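# Hang the kitchen roll on the under-cabinet holder

## Task

Put the paper towel roll onto the holder mounted beneath the cabinet so that it sits level and both of the holder's pegs are pushed completely into the roll's ends and click in. The roll must be carried only by the pegs, touching neither the holder's base plate, the cabinet nor any other object. Then open the grippers and move the arms away. It only counts if the roll stays that way with no help from the robot.

## Robot and tools

Robot: two six-joint arms, left_arm and right_arm, each ending in a parallel two-finger gripper. Their URDF roots sit in the scene frame at left_arm (-0.005, +0.321, 0) m with quat_wxyz (+1.000, 0, 0, -0.017), and right_arm (+0.029, -0.288, 0) m with quat_wxyz (+0.996, 0, 0, +0.088).

Scene frame: the origin lies on the table surface midway between the arms. +z is up, +x points away from the robot across the table, and left_arm is on the +y side. The arm names do not tell you which side of a camera image something is on. In each gripper's own frame the fingers extend along +z and close along y. The reported hand point is between the pads, roughly 1 cm short of the fingertips. Printed hand positions can be a little wrong, more so when the arm is stretched far.

execute_actions takes "actions", a list holding at most one entry, plus an optional "pictures" boolean.
- Empty list: nothing is commanded. You get the current state with camera images.
- Motion: {"rows": [...], "steps": n}, with 1 to 15 rows and n from 9 to 15 (15 if left out). One control step is 1/30 s. Row k is used on step k and the final row repeats for any leftover steps.
- Each row is a single flat list of 14 numbers covering both arms, even if one arm stays still. The order is left_arm waist, shoulder, elbow, wrist pitch, wrist yaw, wrist roll, grip, then the same seven for right_arm.
- The six joint numbers per arm are absolute target angles in radians, in the same form as the Joint positions printout. They are not offsets. Stated ranges: waist -2.618 to 3.054, shoulder 0.000 to 3.142, elbow 0.000 to 3.142, wrist pitch -1.571 to 1.571, wrist yaw -1.571 to 1.571, wrist roll -2.094 to 2.094.
- The grip number is an absolute command from -1 (closed) to +1 (fully open).
- Wait: {"steps": n} with n up to 300. It adds no command and returns once n steps have passed since the previous result. Your reply time counts toward n.
- Images come back only for an empty list or when "pictures": true is passed.

Limits on commands: the whole call is rejected, and nothing is sent, if any joint target lies more than 0.036 rad beyond a stated end and also further out than that joint's last reading. True joint ends can differ from the stated ones by up to 0.036 rad either way. Targets past the true end are cut off there, and the result then notes "joint sent to its limit". That note may refer to an earlier action that is still running. If the note is missing, the joint may still be at its end. Friction can leave a joint up to about 0.031 rad away from its target, so very small changes may do nothing. On each step a joint's target is held within a fixed distance of its measured angle: 0.202 rad for the waist, 0.258 for the shoulder, 0.238 for the elbow, 0.573 for wrist pitch, and 0.522 for wrist yaw and roll. If one step's targets would move a gripper more than 70 mm, all of that arm's targets are pulled back, so distant goals take several actions.

Timing: a result is captured 9 steps before its action ends. Those last steps play out while you reply, and the next action waits until they finish. Between commands the arms keep moving toward the last row sent. They stop once everything has settled or a step is HELD. Fingers already opening or closing keep going.

Result contents:
- The state line gives each arm's gripper position in metres and end_effector_quat_wxyz in the scene frame.
- Joint positions and Joint velocities are listed per arm: six angles in radians plus the finger opening in metres, from 0.000 closed to 0.093 fully open, and their rates.
- grip_measured is the finger motor position on the -1..+1 scale.
- "joint command not followed" means a clearance check altered or blocked some joint targets. The rest of the row still ran.
- HELD flags steps on which your row, or part of it, was not sent.
- MOTOR HOT and OVER-TEMPERATURE FAULT lines report motor heat.

Gripping: the pads meet at about -0.94 on the grip scale, and each millimetre of object width adds about 0.0208. Each gripper has a fixed bias of up to about 0.02. Sending a value below the width reading squeezes harder, up to roughly 50 to 62 N per pad. Parts under about 5 mm thick get less force, and first contact can spike. To keep a hold, keep repeating the same grip value. On a rigid, flat-sided object the opening in metres settles up to about 12 mm below its width, and further below on soft or round items.

zoom_image: {"camera": name, "region": [x0, y0, x1, y1]}. The region is in pixels of that camera's latest image, measured from its top-left corner, and can be at most 504 by 504. Cameras, all 896x504: cam_head_left, cam_head_right, cam_high, cam_low, cam_left_wrist, cam_right_wrist. They are pinhole models with radial distortion. Each wrist camera looks along its optical frame's +z, with +x to the right of the image and +y down.

Other tools:
- show_instructions (no arguments) returns the reference image, a manual page for the kitchen roll holder.
- read_manual with section "licences" returns the URDF licence texts.
- finished_scene with {"scene": number} closes the current scene for good and reports whether the goal was met. Call it only after the roll is hanging by itself and the grippers are clear.

Cautions:
- Never knock or place anything off the table.
- Keep the arms from striking or pushing on each other.
- Avoid dropping the roll, letting it slip, slamming it, or forcing it hard against the holder or cabinet.
- Occasionally a held part gets tugged, or a loose item gets nudged, so grip firmly.
- Motors heat while carrying loads. At 90 °C the arm halts for 10 s, and at 100 °C it goes limp and falls.
- Prefer smooth, economical motions.

Each tool is called after "Request:" in YAML: its name, and indented under it one key for each argument.

Reference images:

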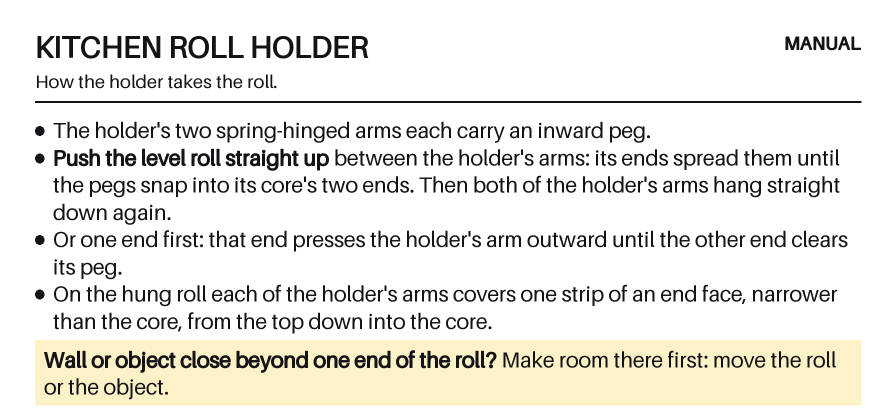

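## Session

Request:
execute_actions:
  actions: []

Scene clock: 0.00 s of 6000.00 s.
left_arm: end_effector_position=(+0.2777, +0.4994, +0.1478) grip_measured=+0.454 end_effector_quat_wxyz=(-0.296, +0.782, -0.534, -0.128) | right_arm: end_effector_position=(+0.3050, -0.6260, +0.2251) grip_measured=-0.935 end_effector_quat_wxyz=(+0.233, +0.411, +0.744, -0.472)
Joint positions: left_arm=[ 0.318  1.491  1.149 -0.889 -0.574 -1.557  0.067] | right_arm=[-0.76   1.629  1.288 -0.431  0.878  0.035  0.   ]
Joint velocities: left_arm=[-0.002 -0.002  0.007 -0.037  0.022 -0.022  0.   ] | right_arm=[ 0.007 -0.007  0.002  0.022 -0.007 -0.007 -0.   ]

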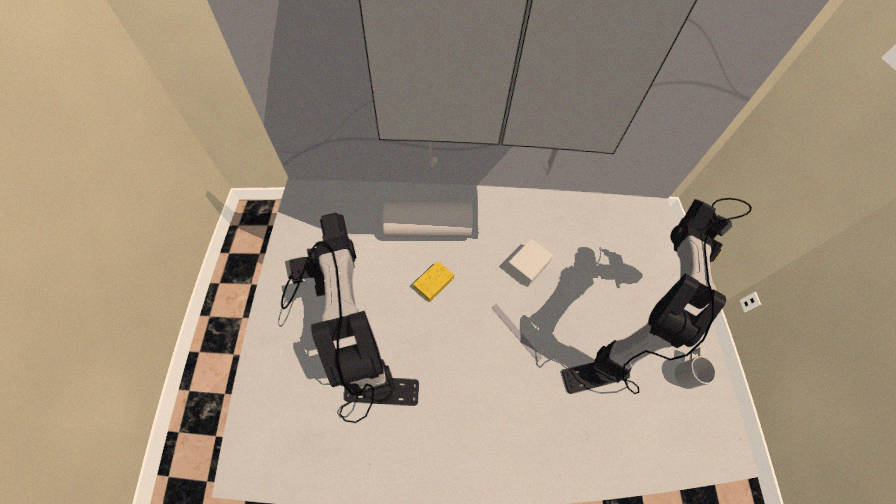

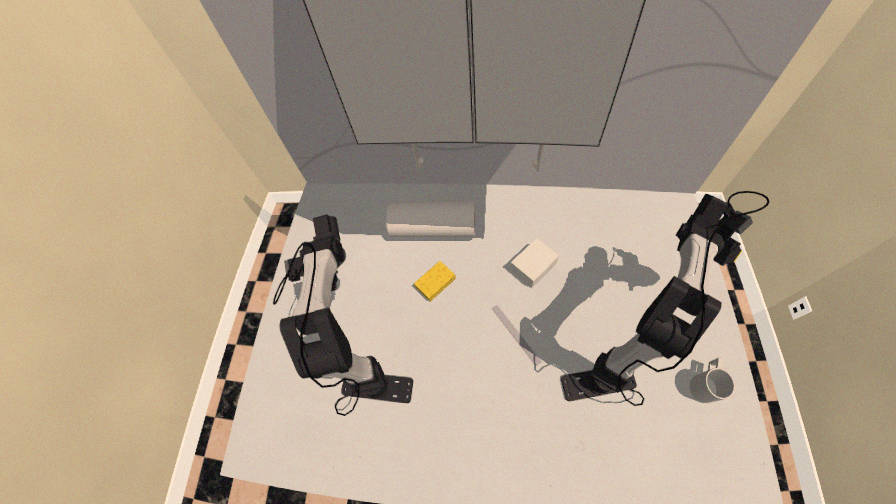

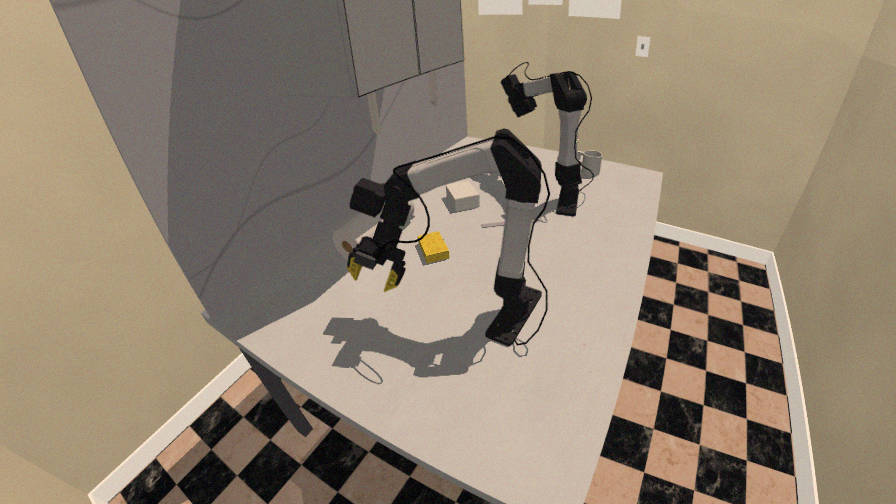

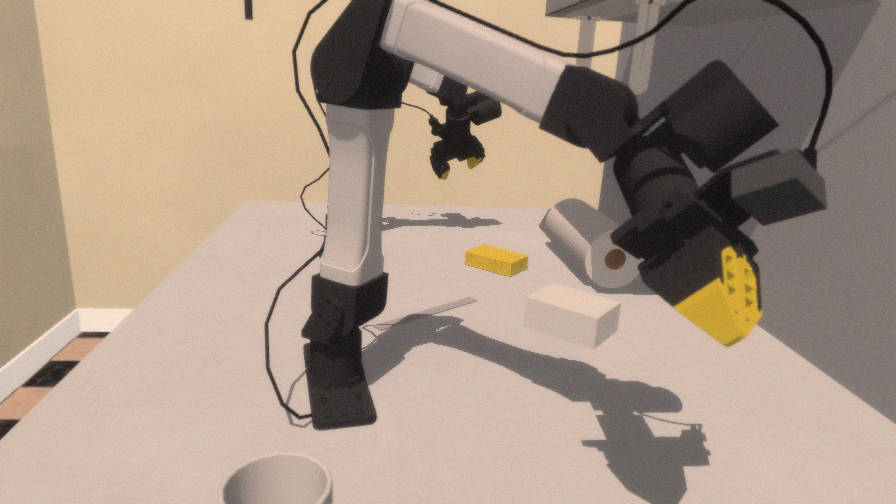

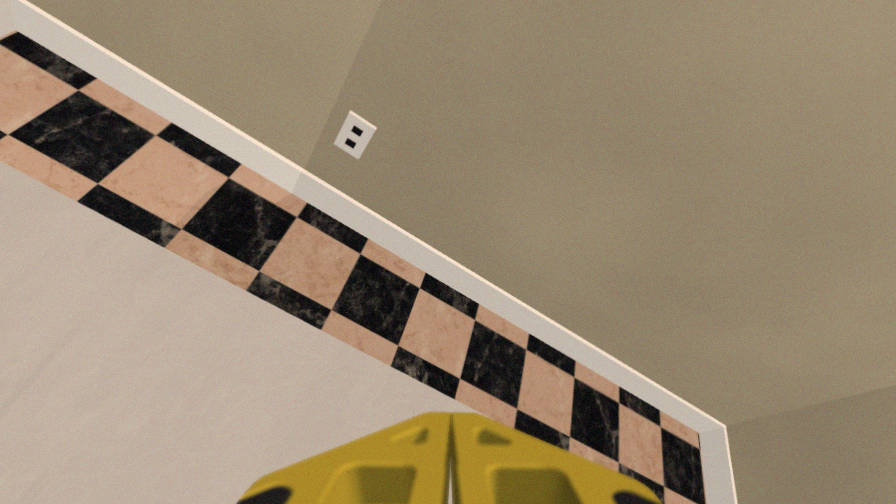

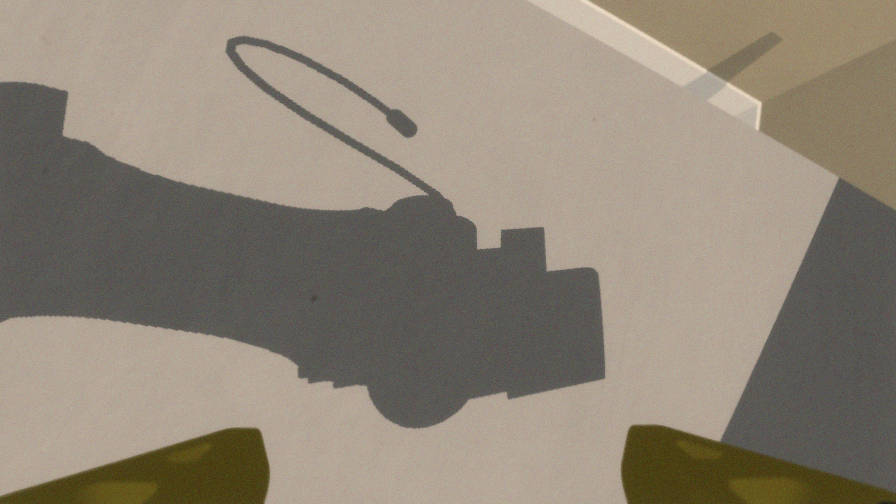

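Request:
zoom_image:
  camera: "cam_low"
  region: [480, 0, 800, 300]

Request:
zoom_image:
  camera: "cam_head_left"
  region: [340, 120, 640, 300]

Region (480, 0, 800, 300) of cam_low's 896x504 image, scaled by 1.575, with more detail than that image has; it fills the top 472 rows of this view, and the rest is white.

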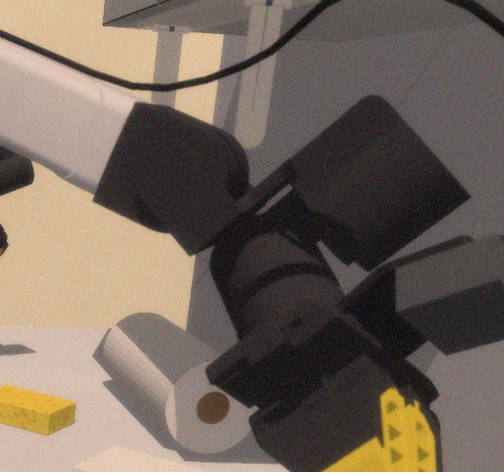

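Region (340, 120, 640, 300) of cam_head_left's 896x504 image, scaled by 1.680, with more detail than that image has; it fills the top 302 rows of this view, and the rest is white.

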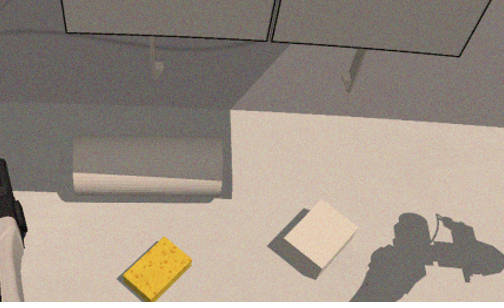

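Request:
execute_actions:
  actions:
    - {"rows":[[-0.3,0.6,0.6,0.2,0,0,1,0.35,0.6,0.6,0.2,0,0,1]]}

Request:
execute_actions:
  actions:
    - {"steps":60}
  pictures: true

Scene clock: 1.60 s of 6000.00 s.
left_arm: end_effector_position=(+0.3276, +0.3786, +0.1571) grip_measured=+0.977 end_effector_quat_wxyz=(+0.374, -0.567, +0.729, -0.090) | right_arm: end_effector_position=(+0.3781, -0.5316, +0.2463) grip_measured=+0.681 end_effector_quat_wxyz=(+0.446, +0.312, +0.772, -0.327)
Joint positions: left_arm=[ 0.07   1.195  0.838 -0.464 -0.272 -1.178  0.092] | right_arm=[-0.571  1.392  1.042 -0.128  0.566  0.023  0.078]
Joint velocities: left_arm=[-1.57  -1.81  -1.668  2.147  1.267  1.956 -0.001] | right_arm=[ 1.228 -1.443 -1.214  1.223 -1.678 -0.081  0.421]
Steps of this call (steps 1 to 42: nothing new was sent; steps 43 to 48: the first 6 steps of this action). Readings (joint positions):
43: left_arm=[0.306 1.467 1.117 -0.830 -0.536 -1.506] | right_arm=[-0.751 1.610 1.262 -0.380 0.839 0.033]
44: left_arm=[0.272 1.423 1.063 -0.754 -0.477 -1.444] | right_arm=[-0.729 1.575 1.216 -0.320 0.787 0.031]
46: left_arm=[0.176 1.316 0.954 -0.616 -0.365 -1.316] | right_arm=[-0.656 1.489 1.127 -0.218 0.680 0.027]
48: the state above

Scene clock: 3.60 s of 6000.00 s.
left_arm: end_effector_position=(+0.2610, +0.2323, +0.3773) grip_measured=+0.978 end_effector_quat_wxyz=(+0.767, +0.097, +0.622, -0.127) | right_arm: end_effector_position=(+0.2731, -0.1499, +0.3852) grip_measured=+1.000 end_effector_quat_wxyz=(+0.759, -0.155, +0.600, +0.202)
Joint positions: left_arm=[-0.293  0.589  0.616  0.182 -0.007 -0.007  0.092] | right_arm=[0.344 0.597 0.625 0.206 0.007 0.006 0.093]
Joint velocities: left_arm=[-0.002 -0.002 -0.012 -0.022 -0.037  0.007 -0.   ] | right_arm=[-0.017 -0.022 -0.017 -0.022  0.051  0.051  0.   ]
Kept back: nothing.
Steps of this call (steps 1 to 9: the last 9 steps of your previous action; steps 10 to 45: the robot went on to your last target; steps 46 to 60: nothing new was sent). Readings (joint positions):
1: left_arm=[0.013 1.129 0.778 -0.383 -0.233 -1.106] | right_arm=[-0.526 1.342 1.001 -0.088 0.508 0.022]
2: left_arm=[-0.042 1.067 0.728 -0.316 -0.200 -1.040] | right_arm=[-0.481 1.289 0.958 -0.052 0.451 0.020]
4: left_arm=[-0.139 0.958 0.669 -0.219 -0.152 -0.919] | right_arm=[-0.386 1.178 0.869 0.014 0.346 0.018]
8: left_arm=[-0.259 0.740 0.628 -0.057 -0.080 -0.650] | right_arm=[-0.164 0.920 0.688 0.093 0.185 0.013]
60: the state above
All arms were judged still, so your last target was given up. Only a new action makes them travel on or press farther. Fingers that are still opening or closing keep moving.

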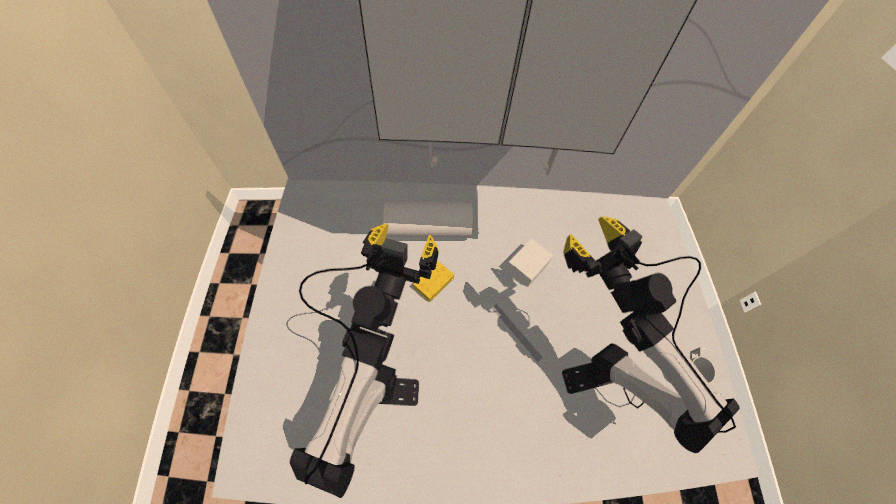

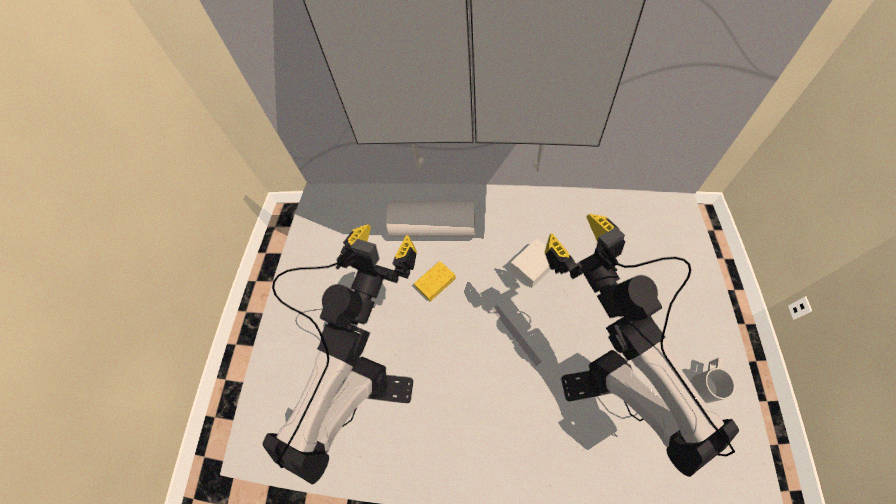

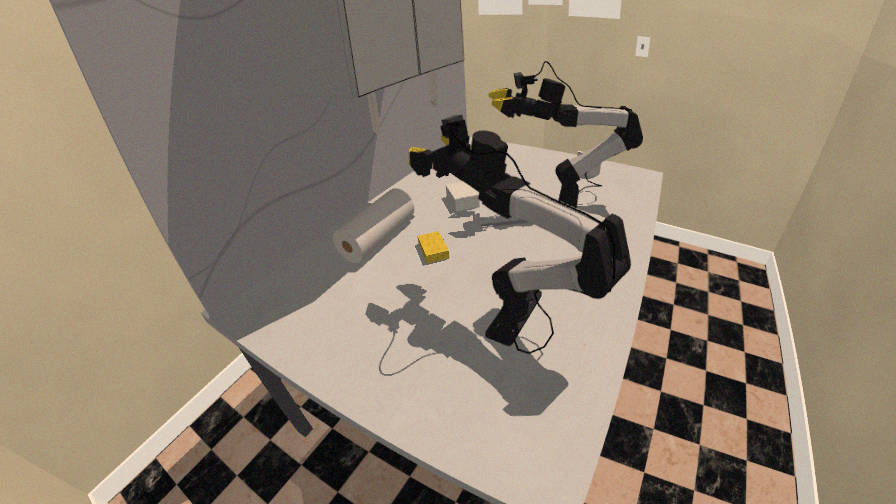

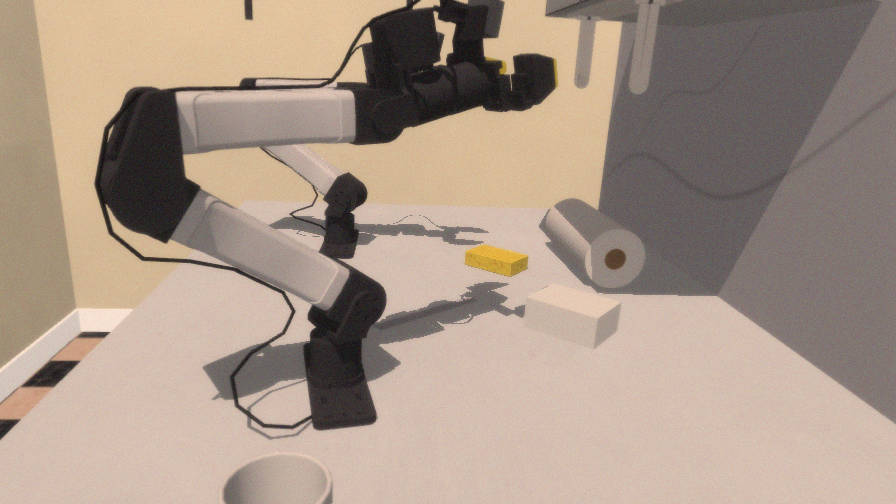

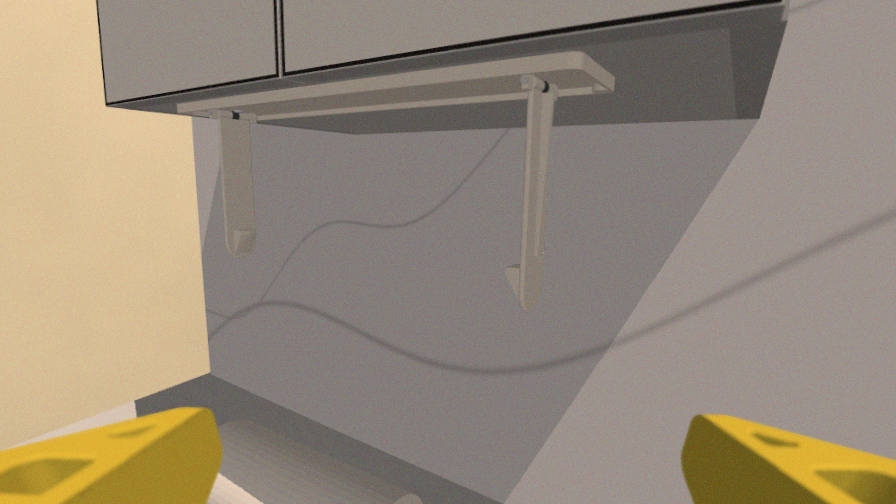

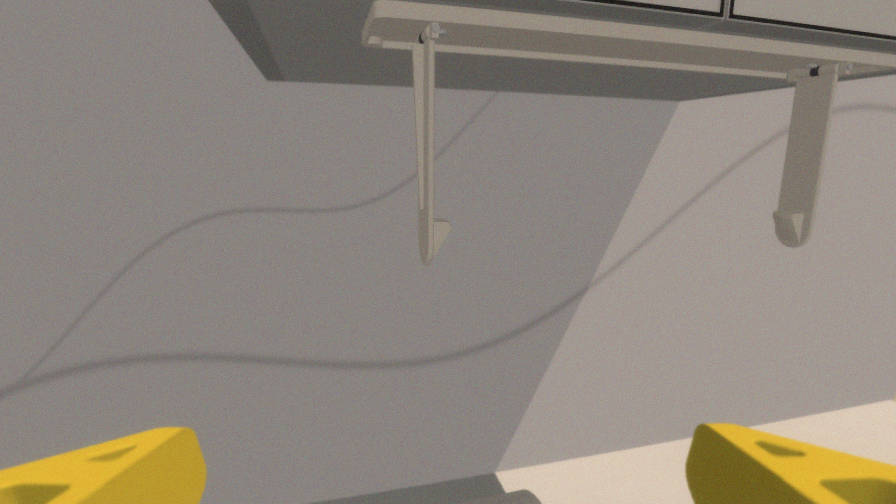

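Request:
execute_actions:
  actions:
    - {"rows":[[0.6,1.6,0.9,0.7,1.0,0,-1,-0.2,0.9,0.6,0.3,-1.0,0,0.4]]}

Request:
execute_actions:
  actions:
    - {"rows":[[0.6,2.3,1.25,1.05,1.55,0,-1,-0.4,1.5,0.9,0.6,-1.5,0,0.4]]}

Request:
execute_actions:
  actions:
    - {"steps":20}

Request:
execute_actions:
  actions:
    - {"rows":[[0.55,2.51,1.265,1.245,1.55,0,-1,-0.4,1.5,0.9,0.6,-1.5,0,0.4]]}

Request:
execute_actions:
  actions:
    - {"steps":30}
  pictures: true

Scene clock: 8.53 s of 6000.00 s.
left_arm: end_effector_position=(+0.3130, +0.2439, +0.4666) grip_measured=-0.643 end_effector_quat_wxyz=(+0.822, +0.198, +0.519, -0.129) | right_arm: end_effector_position=(+0.3388, -0.1590, +0.3096) grip_measured=+0.403 end_effector_quat_wxyz=(+0.665, -0.240, +0.665, +0.242)
Joint positions: left_arm=[ 0.033  0.956  0.879  0.523  0.476 -0.007  0.014] | right_arm=[-0.058  0.899  0.616  0.284 -0.577  0.004  0.065]
Joint velocities: left_arm=[ 2.088  2.278  1.179  2.059  2.806  0.051 -0.421] | right_arm=[-2.142  0.613 -0.33  -0.388 -2.674  0.037 -0.003]
Steps of this call (steps 1 to 90: nothing new was sent; then 1.73 s passed at rest; steps 91 to 96: the first 6 steps of this action). Readings (joint positions):
91: left_arm=[-0.270 0.609 0.629 0.206 0.043 -0.007] | right_arm=[0.305 0.627 0.626 0.230 -0.078 0.005]
92: left_arm=[-0.228 0.657 0.665 0.250 0.105 -0.007] | right_arm=[0.237 0.688 0.633 0.274 -0.178 0.004]
94: left_arm=[-0.116 0.788 0.770 0.369 0.272 -0.007] | right_arm=[0.091 0.822 0.634 0.301 -0.380 0.004]
96: the state above

Scene clock: 9.03 s of 6000.00 s.
left_arm: end_effector_position=(+0.4769, +0.4415, +0.2347) grip_measured=-1.000 end_effector_quat_wxyz=(+0.688, +0.293, +0.629, -0.212) | right_arm: end_effector_position=(+0.3813, -0.1990, +0.3342) grip_measured=+0.403 end_effector_quat_wxyz=(+0.626, -0.401, +0.571, +0.348)
Joint positions: left_arm=[ 0.611  2.036  1.245  0.939  1.31  -0.006  0.   ] | right_arm=[-0.396  1.361  0.921  0.552 -1.338  0.003  0.065]
Joint velocities: left_arm=[-0.017  1.839  0.242  0.681  0.901 -0.037  0.   ] | right_arm=[-0.125  1.937  0.33   0.813 -0.857  0.037  0.   ]
Steps of this call (steps 1 to 9: the last 9 steps of your previous action; steps 10 to 15: the first 6 steps of this action). Readings (joint positions):
10: left_arm=[0.539 1.596 0.951 0.687 0.954 -0.006] | right_arm=[-0.230 0.952 0.629 0.317 -1.038 0.003]
11: left_arm=[0.575 1.698 1.026 0.748 1.053 -0.006] | right_arm=[-0.289 1.034 0.701 0.367 -1.138 0.003]
13: left_arm=[0.607 1.890 1.183 0.863 1.217 -0.006] | right_arm=[-0.372 1.211 0.852 0.472 -1.261 0.003]
15: the state above

Scene clock: 9.70 s of 6000.00 s.
left_arm: end_effector_position=(+0.4614, +0.4224, +0.1184) grip_measured=-1.000 end_effector_quat_wxyz=(+0.618, +0.314, +0.634, -0.343) | right_arm: end_effector_position=(+0.3850, -0.1964, +0.2831) grip_measured=+0.403 end_effector_quat_wxyz=(+0.564, -0.413, +0.575, +0.426)
Joint positions: left_arm=[ 0.607  2.312  1.238  1.033  1.54  -0.006  0.   ] | right_arm=[-0.397  1.514  0.9    0.594 -1.492  0.003  0.065]
Joint velocities: left_arm=[-0.007  0.007  0.012  0.007  0.022  0.051  0.   ] | right_arm=[-0.017  0.002 -0.007 -0.051  0.037 -0.022  0.001]
Kept back: nothing.
Steps of this call (steps 1 to 9: the last 9 steps of your previous action; steps 10 to 20: the robot went on to your last target). Readings (joint positions):
1: left_arm=[0.610 2.098 1.247 0.955 1.340 -0.006] | right_arm=[-0.397 1.418 0.923 0.566 -1.364 0.003]
2: left_arm=[0.609 2.162 1.247 0.968 1.372 -0.006] | right_arm=[-0.397 1.464 0.919 0.566 -1.387 0.003]
4: left_arm=[0.609 2.275 1.247 0.979 1.430 -0.006] | right_arm=[-0.397 1.513 0.905 0.560 -1.420 0.003]
8: left_arm=[0.607 2.354 1.238 0.979 1.496 -0.006] | right_arm=[-0.397 1.514 0.900 0.575 -1.463 0.003]
20: the state above

Scene clock: 9.90 s of 6000.00 s.
left_arm: end_effector_position=(+0.4662, +0.3972, +0.0490) grip_measured=-1.000 end_effector_quat_wxyz=(+0.602, +0.322, +0.630, -0.370) | right_arm: end_effector_position=(+0.3848, -0.1963, +0.2832) grip_measured=+0.403 end_effector_quat_wxyz=(+0.564, -0.414, +0.574, +0.426)
Joint positions: left_arm=[ 0.553  2.516  1.268  1.176  1.543 -0.006  0.   ] | right_arm=[-0.397  1.514  0.9    0.594 -1.493  0.003  0.065]
Joint velocities: left_arm=[-0.193  0.696 -0.002 -0.022 -0.037 -0.022  0.   ] | right_arm=[ 0.007 -0.022 -0.007 -0.066  0.007 -0.007  0.   ]
Steps of this call (steps 1 to 6: the first 6 steps of this action). Readings (joint positions):
1: left_arm=[0.602 2.335 1.245 1.076 1.544 -0.006] | right_arm=[-0.397 1.514 0.900 0.594 -1.492 0.003]
2: left_arm=[0.594 2.372 1.261 1.124 1.544 -0.006] | right_arm=[-0.397 1.514 0.900 0.594 -1.492 0.003]
4: left_arm=[0.572 2.452 1.268 1.168 1.543 -0.006] | right_arm=[-0.397 1.514 0.900 0.594 -1.493 0.003]
6: the state above

Scene clock: 10.90 s of 6000.00 s.
left_arm: end_effector_position=(+0.4658, +0.3937, +0.0479) grip_measured=-1.000 end_effector_quat_wxyz=(+0.609, +0.339, +0.621, -0.359) | right_arm: end_effector_position=(+0.3848, -0.1963, +0.2832) grip_measured=+0.403 end_effector_quat_wxyz=(+0.564, -0.414, +0.574, +0.426)
Joint positions: left_arm=[ 0.547  2.528  1.268  1.229  1.546 -0.002  0.   ] | right_arm=[-0.397  1.514  0.9    0.594 -1.493  0.003  0.065]
Joint velocities: left_arm=[-0.012 -0.012 -0.007 -0.022  0.022  0.051  0.   ] | right_arm=[ 0.017 -0.007  0.007 -0.007 -0.037  0.066 -0.   ]
Kept back: nothing.
Steps of this call (steps 1 to 9: the last 9 steps of your previous action; steps 10 to 30: the robot went on to your last target). Readings (joint positions):
1: left_arm=[0.548 2.534 1.268 1.177 1.544 -0.006] | right_arm=[-0.397 1.514 0.900 0.594 -1.493 0.003]
2: left_arm=[0.546 2.539 1.268 1.188 1.546 -0.002] | right_arm=[-0.397 1.514 0.900 0.594 -1.493 0.003]
4: left_arm=[0.547 2.536 1.268 1.201 1.546 -0.002] | right_arm=[-0.397 1.514 0.900 0.594 -1.493 0.003]
8: left_arm=[0.547 2.529 1.268 1.220 1.546 -0.002] | right_arm=[-0.397 1.514 0.900 0.594 -1.493 0.003]
30: the state above
All arms were judged still, so your last target was given up. Only a new action makes them travel on or press farther. Fingers that are still opening or closing keep moving.

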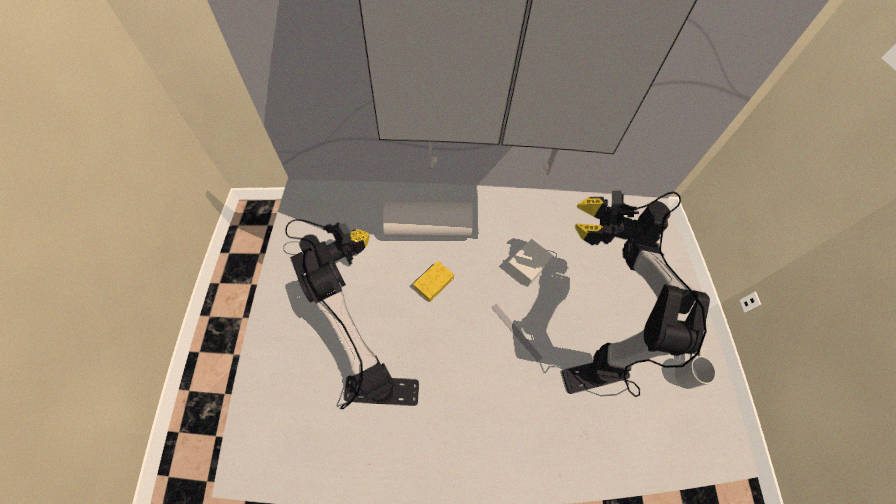

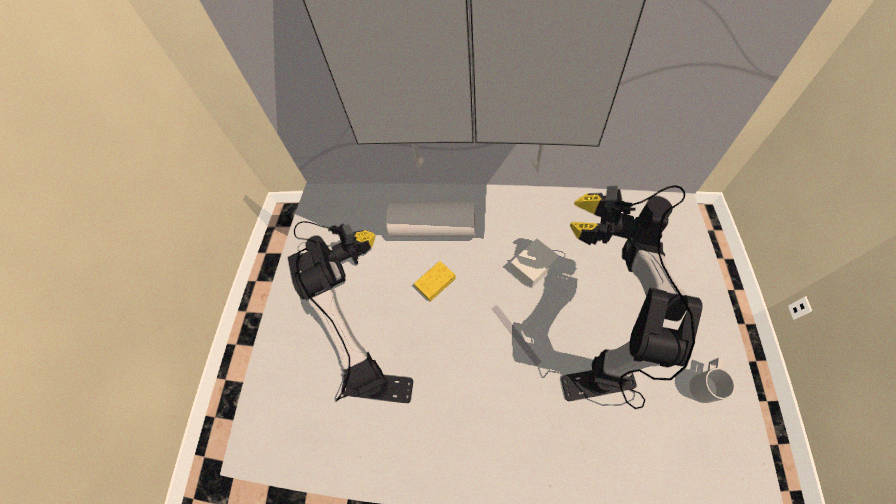

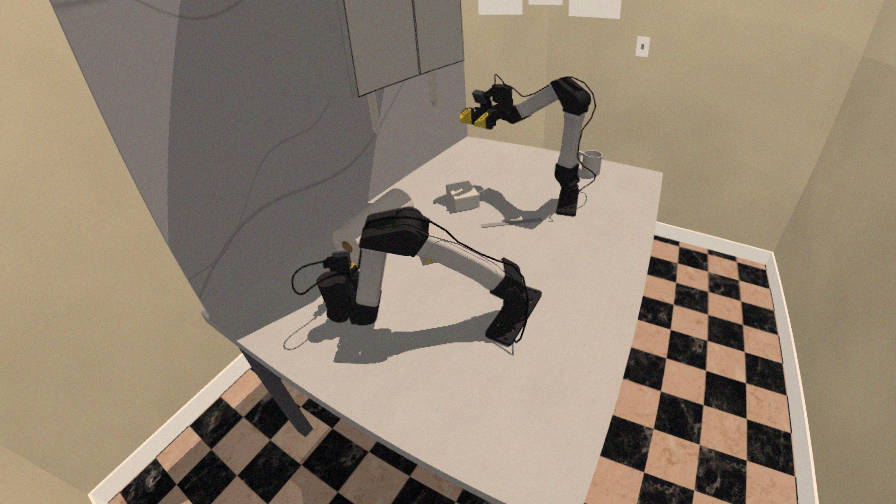

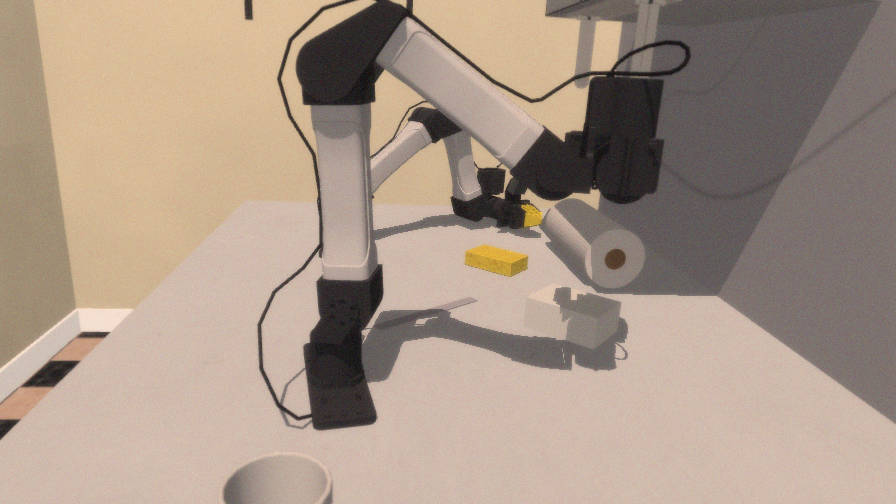

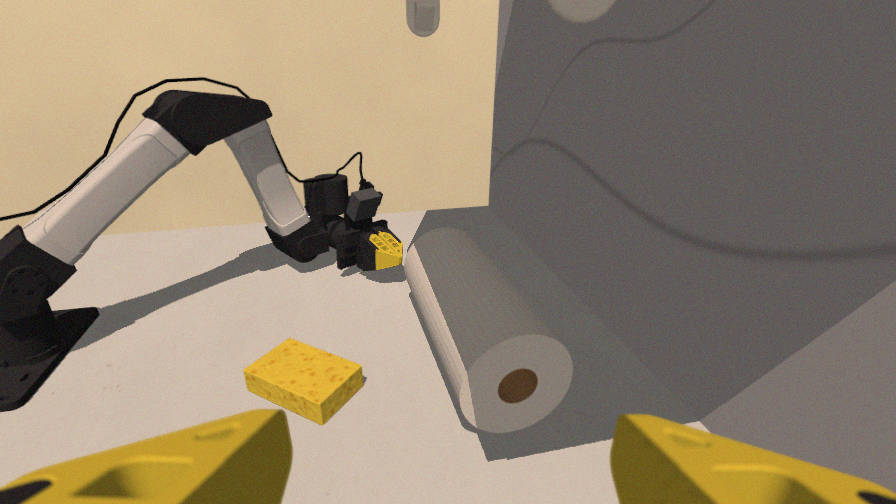

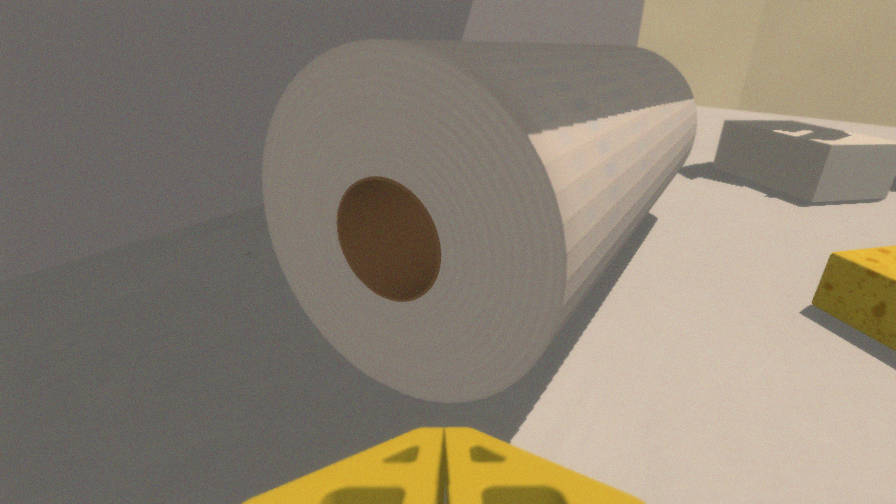

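Request:
execute_actions:
  actions:
    - {"rows":[[0.53,2.53,1.35,1.2,1.55,0,-1,-0.4,1.5,0.9,0.6,-1.5,0,0.4],[0.52,2.55,1.4,1.16,1.55,0,-1,-0.4,1.5,0.9,0.6,-1.5,0,0.4],[0.5,2.57,1.46,1.12,1.55,0,-1,-0.4,1.5,0.9,0.6,-1.5,0,0.4],[0.48,2.6,1.52,1.09,1.55,0,-1,-0.4,1.5,0.9,0.6,-1.5,0,0.4],[0.45,2.62,1.575,1.056,1.55,0,-1,-0.4,1.5,0.9,0.6,-1.5,0,0.4]]}

Request:
execute_actions:
  actions:
    - {"steps":20}
  pictures: true

Scene clock: 13.17 s of 6000.00 s.
left_arm: end_effector_position=(+0.5086, +0.3907, +0.0645) grip_measured=-1.000 end_effector_quat_wxyz=(+0.614, +0.378, +0.597, -0.351) | right_arm: end_effector_position=(+0.3847, -0.1963, +0.2832) grip_measured=+0.403 end_effector_quat_wxyz=(+0.564, -0.414, +0.574, +0.426)
Joint positions: left_arm=[ 0.498  2.598  1.51   1.135  1.549 -0.002  0.   ] | right_arm=[-0.397  1.514  0.9    0.594 -1.494  0.003  0.065]
Joint velocities: left_arm=[-0.505  0.276  1.111 -0.535 -0.125 -0.066  0.   ] | right_arm=[ 0.007 -0.012  0.007 -0.022 -0.007  0.022 -0.001]
Steps of this call (steps 1 to 62: nothing new was sent; steps 63 to 68: the first 6 steps of this action). Readings (joint positions):
63: left_arm=[0.546 2.530 1.277 1.225 1.549 -0.002] | right_arm=[-0.397 1.514 0.900 0.594 -1.493 0.003]
64: left_arm=[0.543 2.537 1.304 1.213 1.552 -0.002] | right_arm=[-0.397 1.514 0.900 0.594 -1.494 0.003]
66: left_arm=[0.528 2.566 1.402 1.177 1.554 -0.002] | right_arm=[-0.397 1.514 0.900 0.594 -1.494 0.003]
68: the state above

Scene clock: 13.83 s of 6000.00 s.
left_arm: end_effector_position=(+0.5193, +0.3664, +0.0619) grip_measured=-1.000 end_effector_quat_wxyz=(+0.597, +0.380, +0.596, -0.380) | right_arm: end_effector_position=(+0.3847, -0.1963, +0.2832) grip_measured=+0.403 end_effector_quat_wxyz=(+0.564, -0.414, +0.574, +0.426)
Joint positions: left_arm=[ 0.444  2.616  1.557  1.062  1.546 -0.002  0.   ] | right_arm=[-0.397  1.514  0.9    0.594 -1.494  0.003  0.065]
Joint velocities: left_arm=[-0.012 -0.007 -0.007 -0.051  0.066  0.007  0.   ] | right_arm=[-0.002  0.002 -0.012 -0.037 -0.037 -0.022 -0.001]
Kept back: nothing.
Steps of this call (steps 1 to 9: the last 9 steps of your previous action; steps 10 to 20: the robot went on to your last target). Readings (joint positions):
1: left_arm=[0.481 2.604 1.538 1.119 1.546 -0.002] | right_arm=[-0.397 1.514 0.900 0.594 -1.494 0.003]
2: left_arm=[0.466 2.605 1.550 1.109 1.546 -0.002] | right_arm=[-0.397 1.514 0.900 0.594 -1.494 0.003]
4: left_arm=[0.444 2.605 1.557 1.095 1.546 -0.002] | right_arm=[-0.397 1.514 0.900 0.594 -1.494 0.003]
8: left_arm=[0.439 2.611 1.557 1.076 1.546 -0.002] | right_arm=[-0.397 1.514 0.900 0.594 -1.494 0.003]
20: the state above

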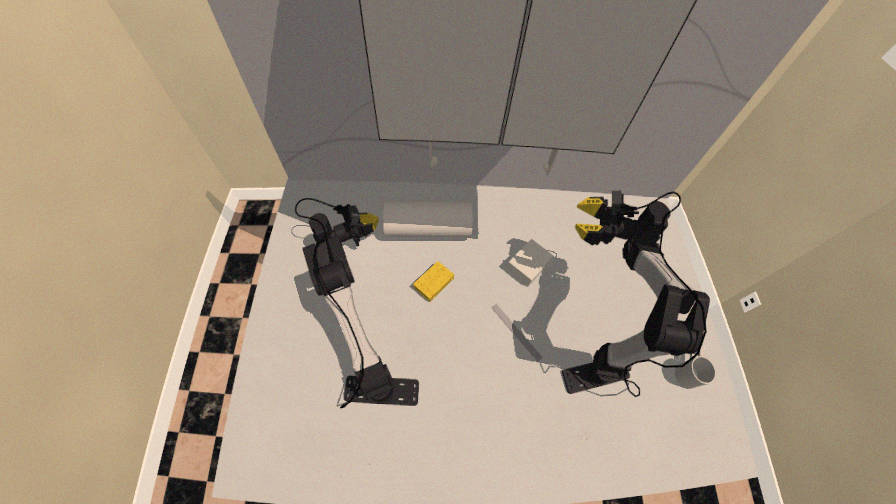

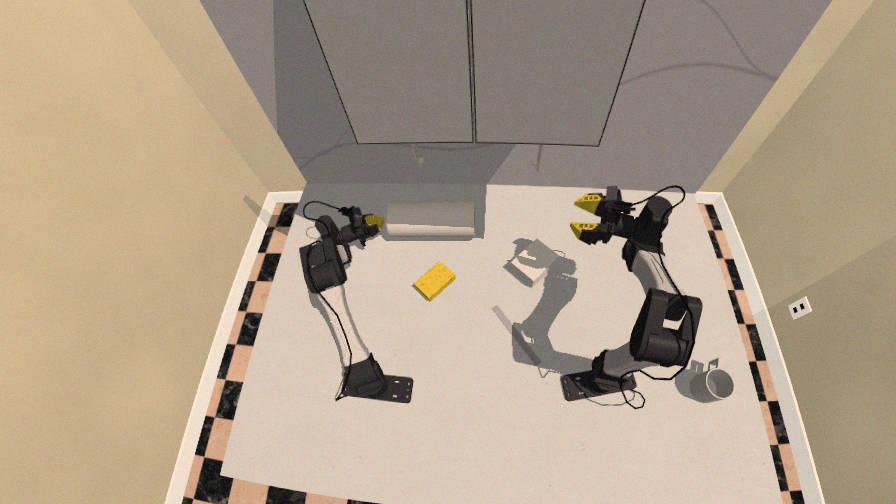

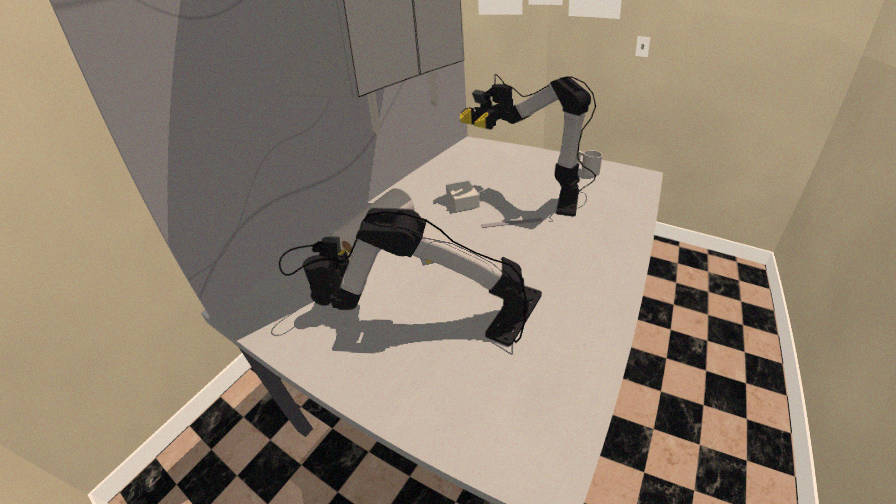

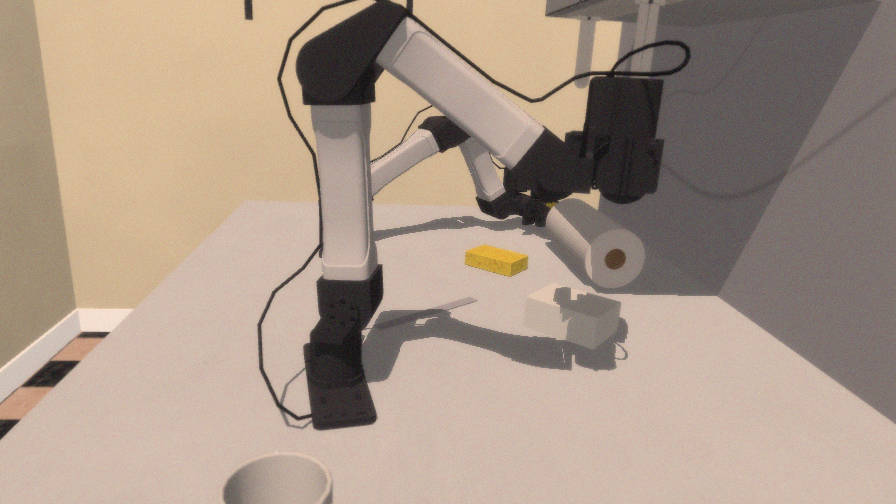

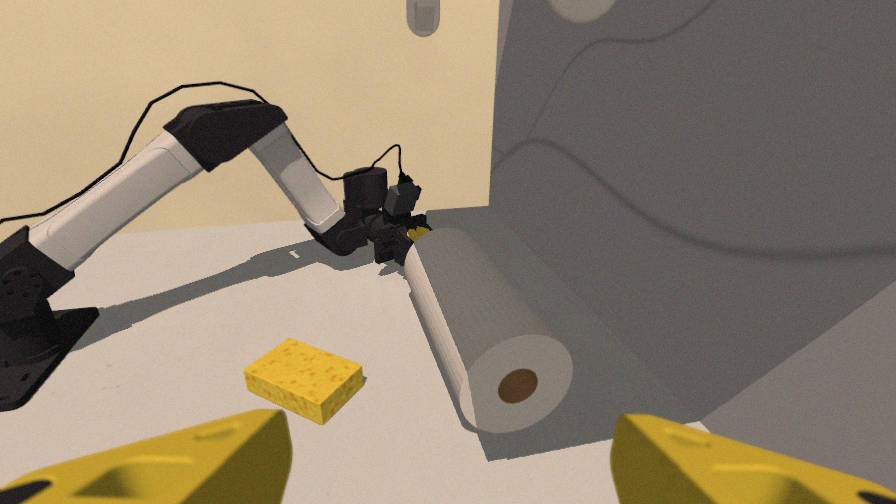

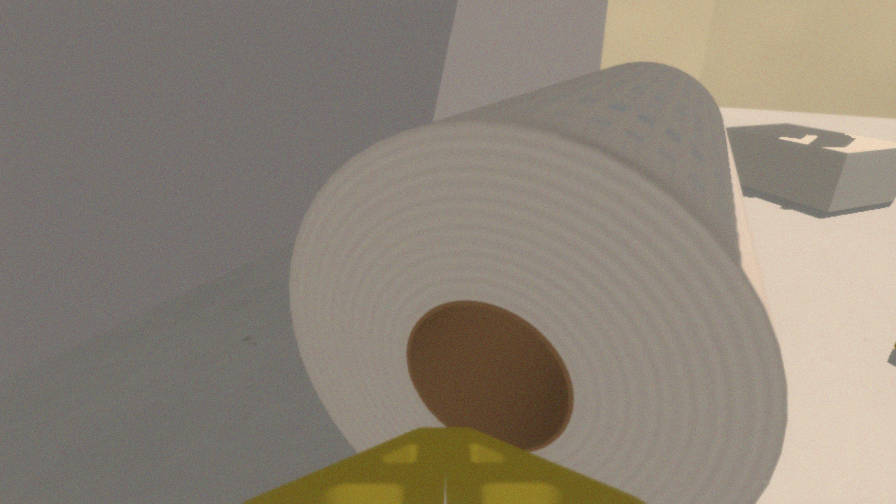

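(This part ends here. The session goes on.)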